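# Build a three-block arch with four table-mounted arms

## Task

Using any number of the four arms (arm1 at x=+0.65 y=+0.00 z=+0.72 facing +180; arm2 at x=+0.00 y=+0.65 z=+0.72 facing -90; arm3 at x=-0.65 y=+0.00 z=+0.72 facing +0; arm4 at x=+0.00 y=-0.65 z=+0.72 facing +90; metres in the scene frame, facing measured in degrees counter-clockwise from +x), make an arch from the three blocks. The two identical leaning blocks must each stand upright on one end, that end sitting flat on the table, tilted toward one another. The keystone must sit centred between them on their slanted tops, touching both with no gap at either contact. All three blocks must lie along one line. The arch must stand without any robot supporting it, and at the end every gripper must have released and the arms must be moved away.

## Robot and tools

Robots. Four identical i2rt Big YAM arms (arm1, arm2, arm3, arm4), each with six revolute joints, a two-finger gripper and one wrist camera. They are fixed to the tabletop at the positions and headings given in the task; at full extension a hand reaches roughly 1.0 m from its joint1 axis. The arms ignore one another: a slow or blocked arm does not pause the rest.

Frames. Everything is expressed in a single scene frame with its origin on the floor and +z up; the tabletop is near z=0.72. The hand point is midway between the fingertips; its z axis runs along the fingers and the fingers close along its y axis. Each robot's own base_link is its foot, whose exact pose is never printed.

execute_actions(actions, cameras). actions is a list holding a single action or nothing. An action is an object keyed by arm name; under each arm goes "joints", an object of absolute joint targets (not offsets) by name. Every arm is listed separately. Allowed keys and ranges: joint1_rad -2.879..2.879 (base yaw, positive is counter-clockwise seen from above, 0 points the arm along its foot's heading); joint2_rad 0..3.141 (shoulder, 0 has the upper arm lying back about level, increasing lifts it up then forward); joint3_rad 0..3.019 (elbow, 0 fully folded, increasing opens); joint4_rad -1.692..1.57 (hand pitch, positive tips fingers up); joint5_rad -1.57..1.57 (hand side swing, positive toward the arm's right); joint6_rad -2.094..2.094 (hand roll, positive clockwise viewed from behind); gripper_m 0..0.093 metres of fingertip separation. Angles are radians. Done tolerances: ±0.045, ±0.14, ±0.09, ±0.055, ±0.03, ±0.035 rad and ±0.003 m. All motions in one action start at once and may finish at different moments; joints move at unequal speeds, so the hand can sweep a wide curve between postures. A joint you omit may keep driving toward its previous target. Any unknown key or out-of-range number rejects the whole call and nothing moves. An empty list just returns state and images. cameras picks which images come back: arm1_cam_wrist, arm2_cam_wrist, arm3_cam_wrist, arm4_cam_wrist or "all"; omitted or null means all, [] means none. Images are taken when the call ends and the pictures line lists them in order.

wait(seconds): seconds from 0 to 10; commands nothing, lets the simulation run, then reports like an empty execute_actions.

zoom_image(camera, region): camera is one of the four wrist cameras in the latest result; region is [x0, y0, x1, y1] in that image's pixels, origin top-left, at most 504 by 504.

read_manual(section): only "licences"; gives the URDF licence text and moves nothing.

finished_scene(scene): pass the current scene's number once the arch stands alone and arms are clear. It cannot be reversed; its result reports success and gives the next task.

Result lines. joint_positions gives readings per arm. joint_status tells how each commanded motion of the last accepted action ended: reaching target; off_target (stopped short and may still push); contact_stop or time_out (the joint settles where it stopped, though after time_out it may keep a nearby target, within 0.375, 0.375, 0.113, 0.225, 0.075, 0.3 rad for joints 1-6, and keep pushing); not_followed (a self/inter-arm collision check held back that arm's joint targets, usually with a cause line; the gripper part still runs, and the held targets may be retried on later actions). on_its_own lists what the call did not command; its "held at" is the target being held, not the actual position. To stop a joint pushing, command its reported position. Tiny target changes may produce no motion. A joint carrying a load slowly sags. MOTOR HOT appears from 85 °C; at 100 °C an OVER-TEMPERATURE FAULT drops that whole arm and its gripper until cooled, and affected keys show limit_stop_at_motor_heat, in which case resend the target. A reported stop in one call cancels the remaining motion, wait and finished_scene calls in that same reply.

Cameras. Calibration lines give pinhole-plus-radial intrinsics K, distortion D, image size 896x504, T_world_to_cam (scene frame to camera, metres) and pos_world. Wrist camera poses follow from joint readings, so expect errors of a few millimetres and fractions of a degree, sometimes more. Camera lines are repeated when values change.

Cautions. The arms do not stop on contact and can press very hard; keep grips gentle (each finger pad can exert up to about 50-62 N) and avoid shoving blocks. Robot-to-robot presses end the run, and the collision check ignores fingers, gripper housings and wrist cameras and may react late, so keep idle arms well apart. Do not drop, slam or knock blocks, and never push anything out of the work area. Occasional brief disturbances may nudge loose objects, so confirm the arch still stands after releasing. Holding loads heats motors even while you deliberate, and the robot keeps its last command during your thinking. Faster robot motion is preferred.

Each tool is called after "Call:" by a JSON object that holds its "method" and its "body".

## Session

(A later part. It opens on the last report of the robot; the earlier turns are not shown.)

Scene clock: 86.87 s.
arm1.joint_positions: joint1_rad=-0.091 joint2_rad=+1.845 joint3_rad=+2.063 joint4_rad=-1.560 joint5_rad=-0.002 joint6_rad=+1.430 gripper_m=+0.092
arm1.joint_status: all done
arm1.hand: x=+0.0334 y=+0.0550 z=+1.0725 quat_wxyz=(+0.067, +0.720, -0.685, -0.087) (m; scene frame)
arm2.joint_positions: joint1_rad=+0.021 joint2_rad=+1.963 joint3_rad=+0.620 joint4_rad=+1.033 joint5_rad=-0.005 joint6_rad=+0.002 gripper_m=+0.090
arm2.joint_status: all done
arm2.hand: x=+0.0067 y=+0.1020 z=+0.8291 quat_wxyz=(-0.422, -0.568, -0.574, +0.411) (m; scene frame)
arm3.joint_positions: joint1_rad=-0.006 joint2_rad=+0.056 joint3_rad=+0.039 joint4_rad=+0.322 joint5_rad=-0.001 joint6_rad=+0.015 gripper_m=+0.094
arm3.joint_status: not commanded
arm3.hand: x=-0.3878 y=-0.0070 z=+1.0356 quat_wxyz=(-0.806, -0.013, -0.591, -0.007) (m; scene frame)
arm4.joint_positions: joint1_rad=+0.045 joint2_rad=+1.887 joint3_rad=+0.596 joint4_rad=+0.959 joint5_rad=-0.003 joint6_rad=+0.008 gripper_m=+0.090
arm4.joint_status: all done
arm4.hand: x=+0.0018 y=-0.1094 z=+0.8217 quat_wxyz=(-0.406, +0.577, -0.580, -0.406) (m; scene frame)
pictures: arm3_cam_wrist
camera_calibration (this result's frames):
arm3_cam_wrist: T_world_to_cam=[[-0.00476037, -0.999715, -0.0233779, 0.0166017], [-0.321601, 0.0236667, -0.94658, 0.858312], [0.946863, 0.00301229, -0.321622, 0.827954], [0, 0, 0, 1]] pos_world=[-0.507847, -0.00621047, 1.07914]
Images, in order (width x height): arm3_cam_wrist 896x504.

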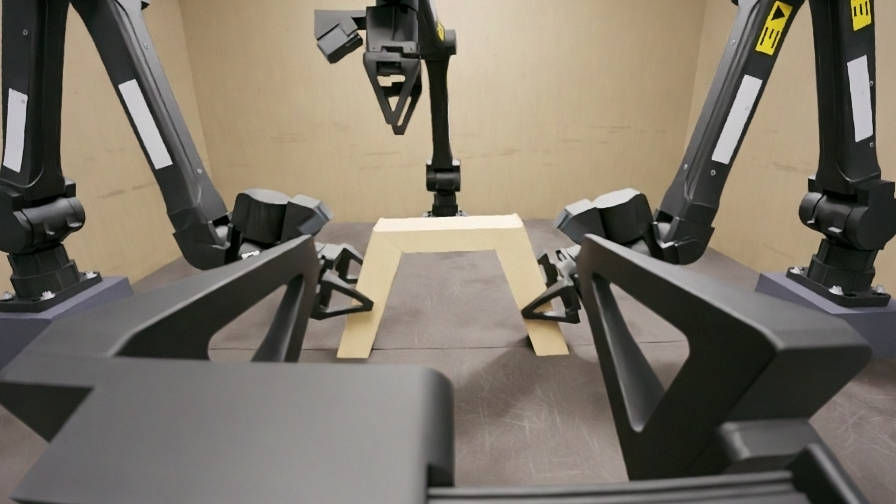

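Call:
{"method": "execute_actions", "body": {"actions": [{"arm2":{"joints":{"joint2_rad":1.75,"joint3_rad":0.45}},"arm4":{"joints":{"joint2_rad":1.68,"joint3_rad":0.43}}}], "cameras": ["arm3_cam_wrist"]}}

Call:
{"method": "execute_actions", "body": {"actions": [{"arm2":{"joints":{"joint2_rad":1.0,"joint3_rad":0.4,"joint4_rad":0}},"arm4":{"joints":{"joint2_rad":1.0,"joint3_rad":0.4,"joint4_rad":0}},"arm1":{"joints":{"joint2_rad":1.0,"joint3_rad":1.2,"joint4_rad":-1.4}}}], "cameras": ["arm3_cam_wrist"]}}

Call:
{"method": "zoom_image", "body": {"camera": "arm3_cam_wrist", "region": [310,150,590,370]}}

Scene clock: 88.83 s.
arm1.joint_positions: joint1_rad=-0.091 joint2_rad=+1.845 joint3_rad=+2.063 joint4_rad=-1.560 joint5_rad=-0.002 joint6_rad=+1.430 gripper_m=+0.092
arm1.joint_status: not commanded
arm1.hand: x=+0.0334 y=+0.0550 z=+1.0725 quat_wxyz=(+0.067, +0.720, -0.685, -0.087) (m; scene frame)
arm2.joint_positions: joint1_rad=+0.021 joint2_rad=+1.745 joint3_rad=+0.453 joint4_rad=+1.038 joint5_rad=-0.005 joint6_rad=+0.002 gripper_m=+0.090
arm2.joint_status: all done
arm2.hand: x=+0.0058 y=+0.1543 z=+0.8845 quat_wxyz=(-0.438, -0.557, -0.562, +0.427) (m; scene frame)
arm3.joint_positions: joint1_rad=-0.006 joint2_rad=+0.056 joint3_rad=+0.039 joint4_rad=+0.322 joint5_rad=-0.001 joint6_rad=+0.015 gripper_m=+0.094
arm3.joint_status: not commanded
arm3.hand: x=-0.3878 y=-0.0070 z=+1.0356 quat_wxyz=(-0.806, -0.013, -0.591, -0.007) (m; scene frame)
arm4.joint_positions: joint1_rad=+0.045 joint2_rad=+1.683 joint3_rad=+0.432 joint4_rad=+0.959 joint5_rad=-0.003 joint6_rad=+0.008 gripper_m=+0.090
arm4.joint_status: all done
arm4.hand: x=+0.0014 y=-0.1636 z=+0.8664 quat_wxyz=(-0.418, +0.569, -0.572, -0.418) (m; scene frame)
pictures: arm3_cam_wrist
camera_calibration (this result's frames):
arm3_cam_wrist: T_world_to_cam=[[-0.00476037, -0.999715, -0.0233779, 0.0166017], [-0.321601, 0.0236667, -0.94658, 0.858312], [0.946863, 0.00301229, -0.321622, 0.827954], [0, 0, 0, 1]] pos_world=[-0.507847, -0.00621047, 1.07914]
Images, in order (width x height): arm3_cam_wrist 896x504.

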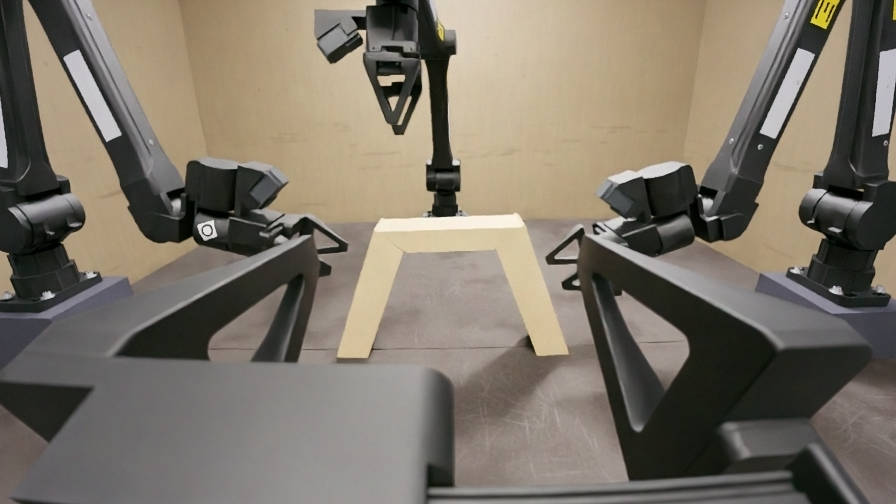

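Scene clock: 90.40 s.
arm1.joint_positions: joint1_rad=-0.091 joint2_rad=+0.996 joint3_rad=+1.204 joint4_rad=-1.412 joint5_rad=-0.002 joint6_rad=+1.430 gripper_m=+0.092
arm1.joint_status: all done
arm1.hand: x=+0.3155 y=+0.0291 z=+1.0900 quat_wxyz=(+0.109, +0.713, -0.678, -0.141) (m; scene frame)
arm2.joint_positions: joint1_rad=+0.021 joint2_rad=+1.002 joint3_rad=+0.398 joint4_rad=+0.008 joint5_rad=-0.005 joint6_rad=+0.002 gripper_m=+0.090
arm2.joint_status: all done
arm2.hand: x=+0.0043 y=+0.2590 z=+0.9528 quat_wxyz=(-0.336, -0.622, -0.628, +0.326) (m; scene frame)
arm3.joint_positions: joint1_rad=-0.006 joint2_rad=+0.056 joint3_rad=+0.039 joint4_rad=+0.322 joint5_rad=-0.001 joint6_rad=+0.015 gripper_m=+0.094
arm3.joint_status: not commanded
arm3.hand: x=-0.3878 y=-0.0070 z=+1.0356 quat_wxyz=(-0.806, -0.013, -0.591, -0.007) (m; scene frame)
arm4.joint_positions: joint1_rad=+0.045 joint2_rad=+1.008 joint3_rad=+0.400 joint4_rad=+0.007 joint5_rad=-0.003 joint6_rad=+0.008 gripper_m=+0.090
arm4.joint_status: all done
arm4.hand: x=+0.0007 y=-0.2563 z=+0.9320 quat_wxyz=(-0.325, +0.626, -0.630, -0.325) (m; scene frame)
pictures: arm3_cam_wrist
camera_calibration (this result's frames):
arm3_cam_wrist: T_world_to_cam=[[-0.00476037, -0.999715, -0.0233779, 0.0166017], [-0.321601, 0.0236667, -0.94658, 0.858312], [0.946863, 0.00301229, -0.321622, 0.827954], [0, 0, 0, 1]] pos_world=[-0.507847, -0.00621047, 1.07914]
Images, in order (width x height): arm3_cam_wrist 896x504.

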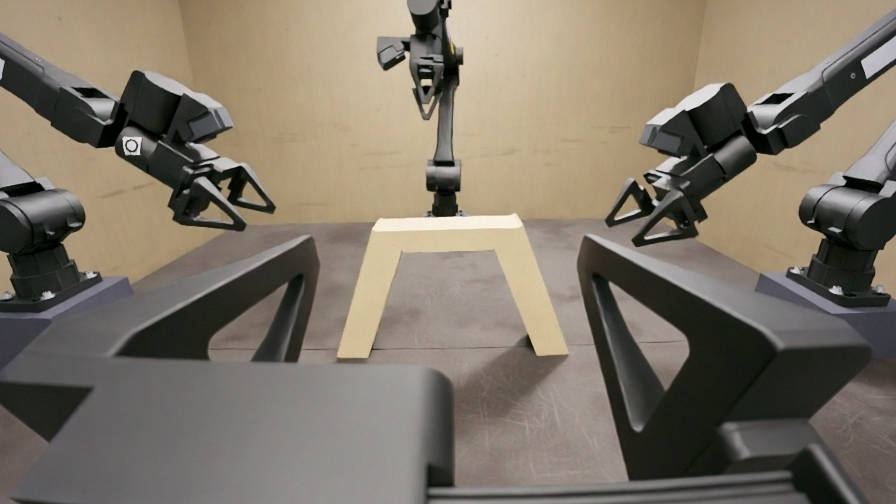

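Region (310, 150, 590, 370) of arm3_cam_wrist's 896x504 image, scaled by 1.800, with more detail than that image has; it fills the top 396 rows of this view, and the rest is white.

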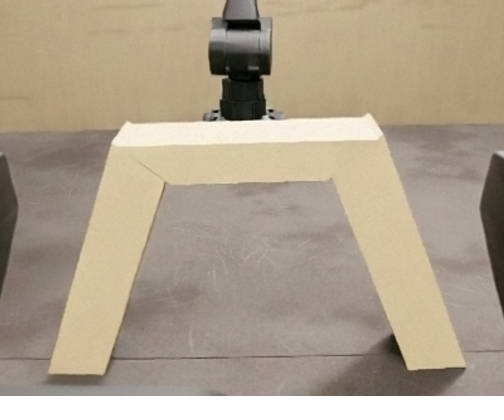

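Call:
{"method": "finished_scene", "body": {"scene": 1}}

The scene is finished: the task was done.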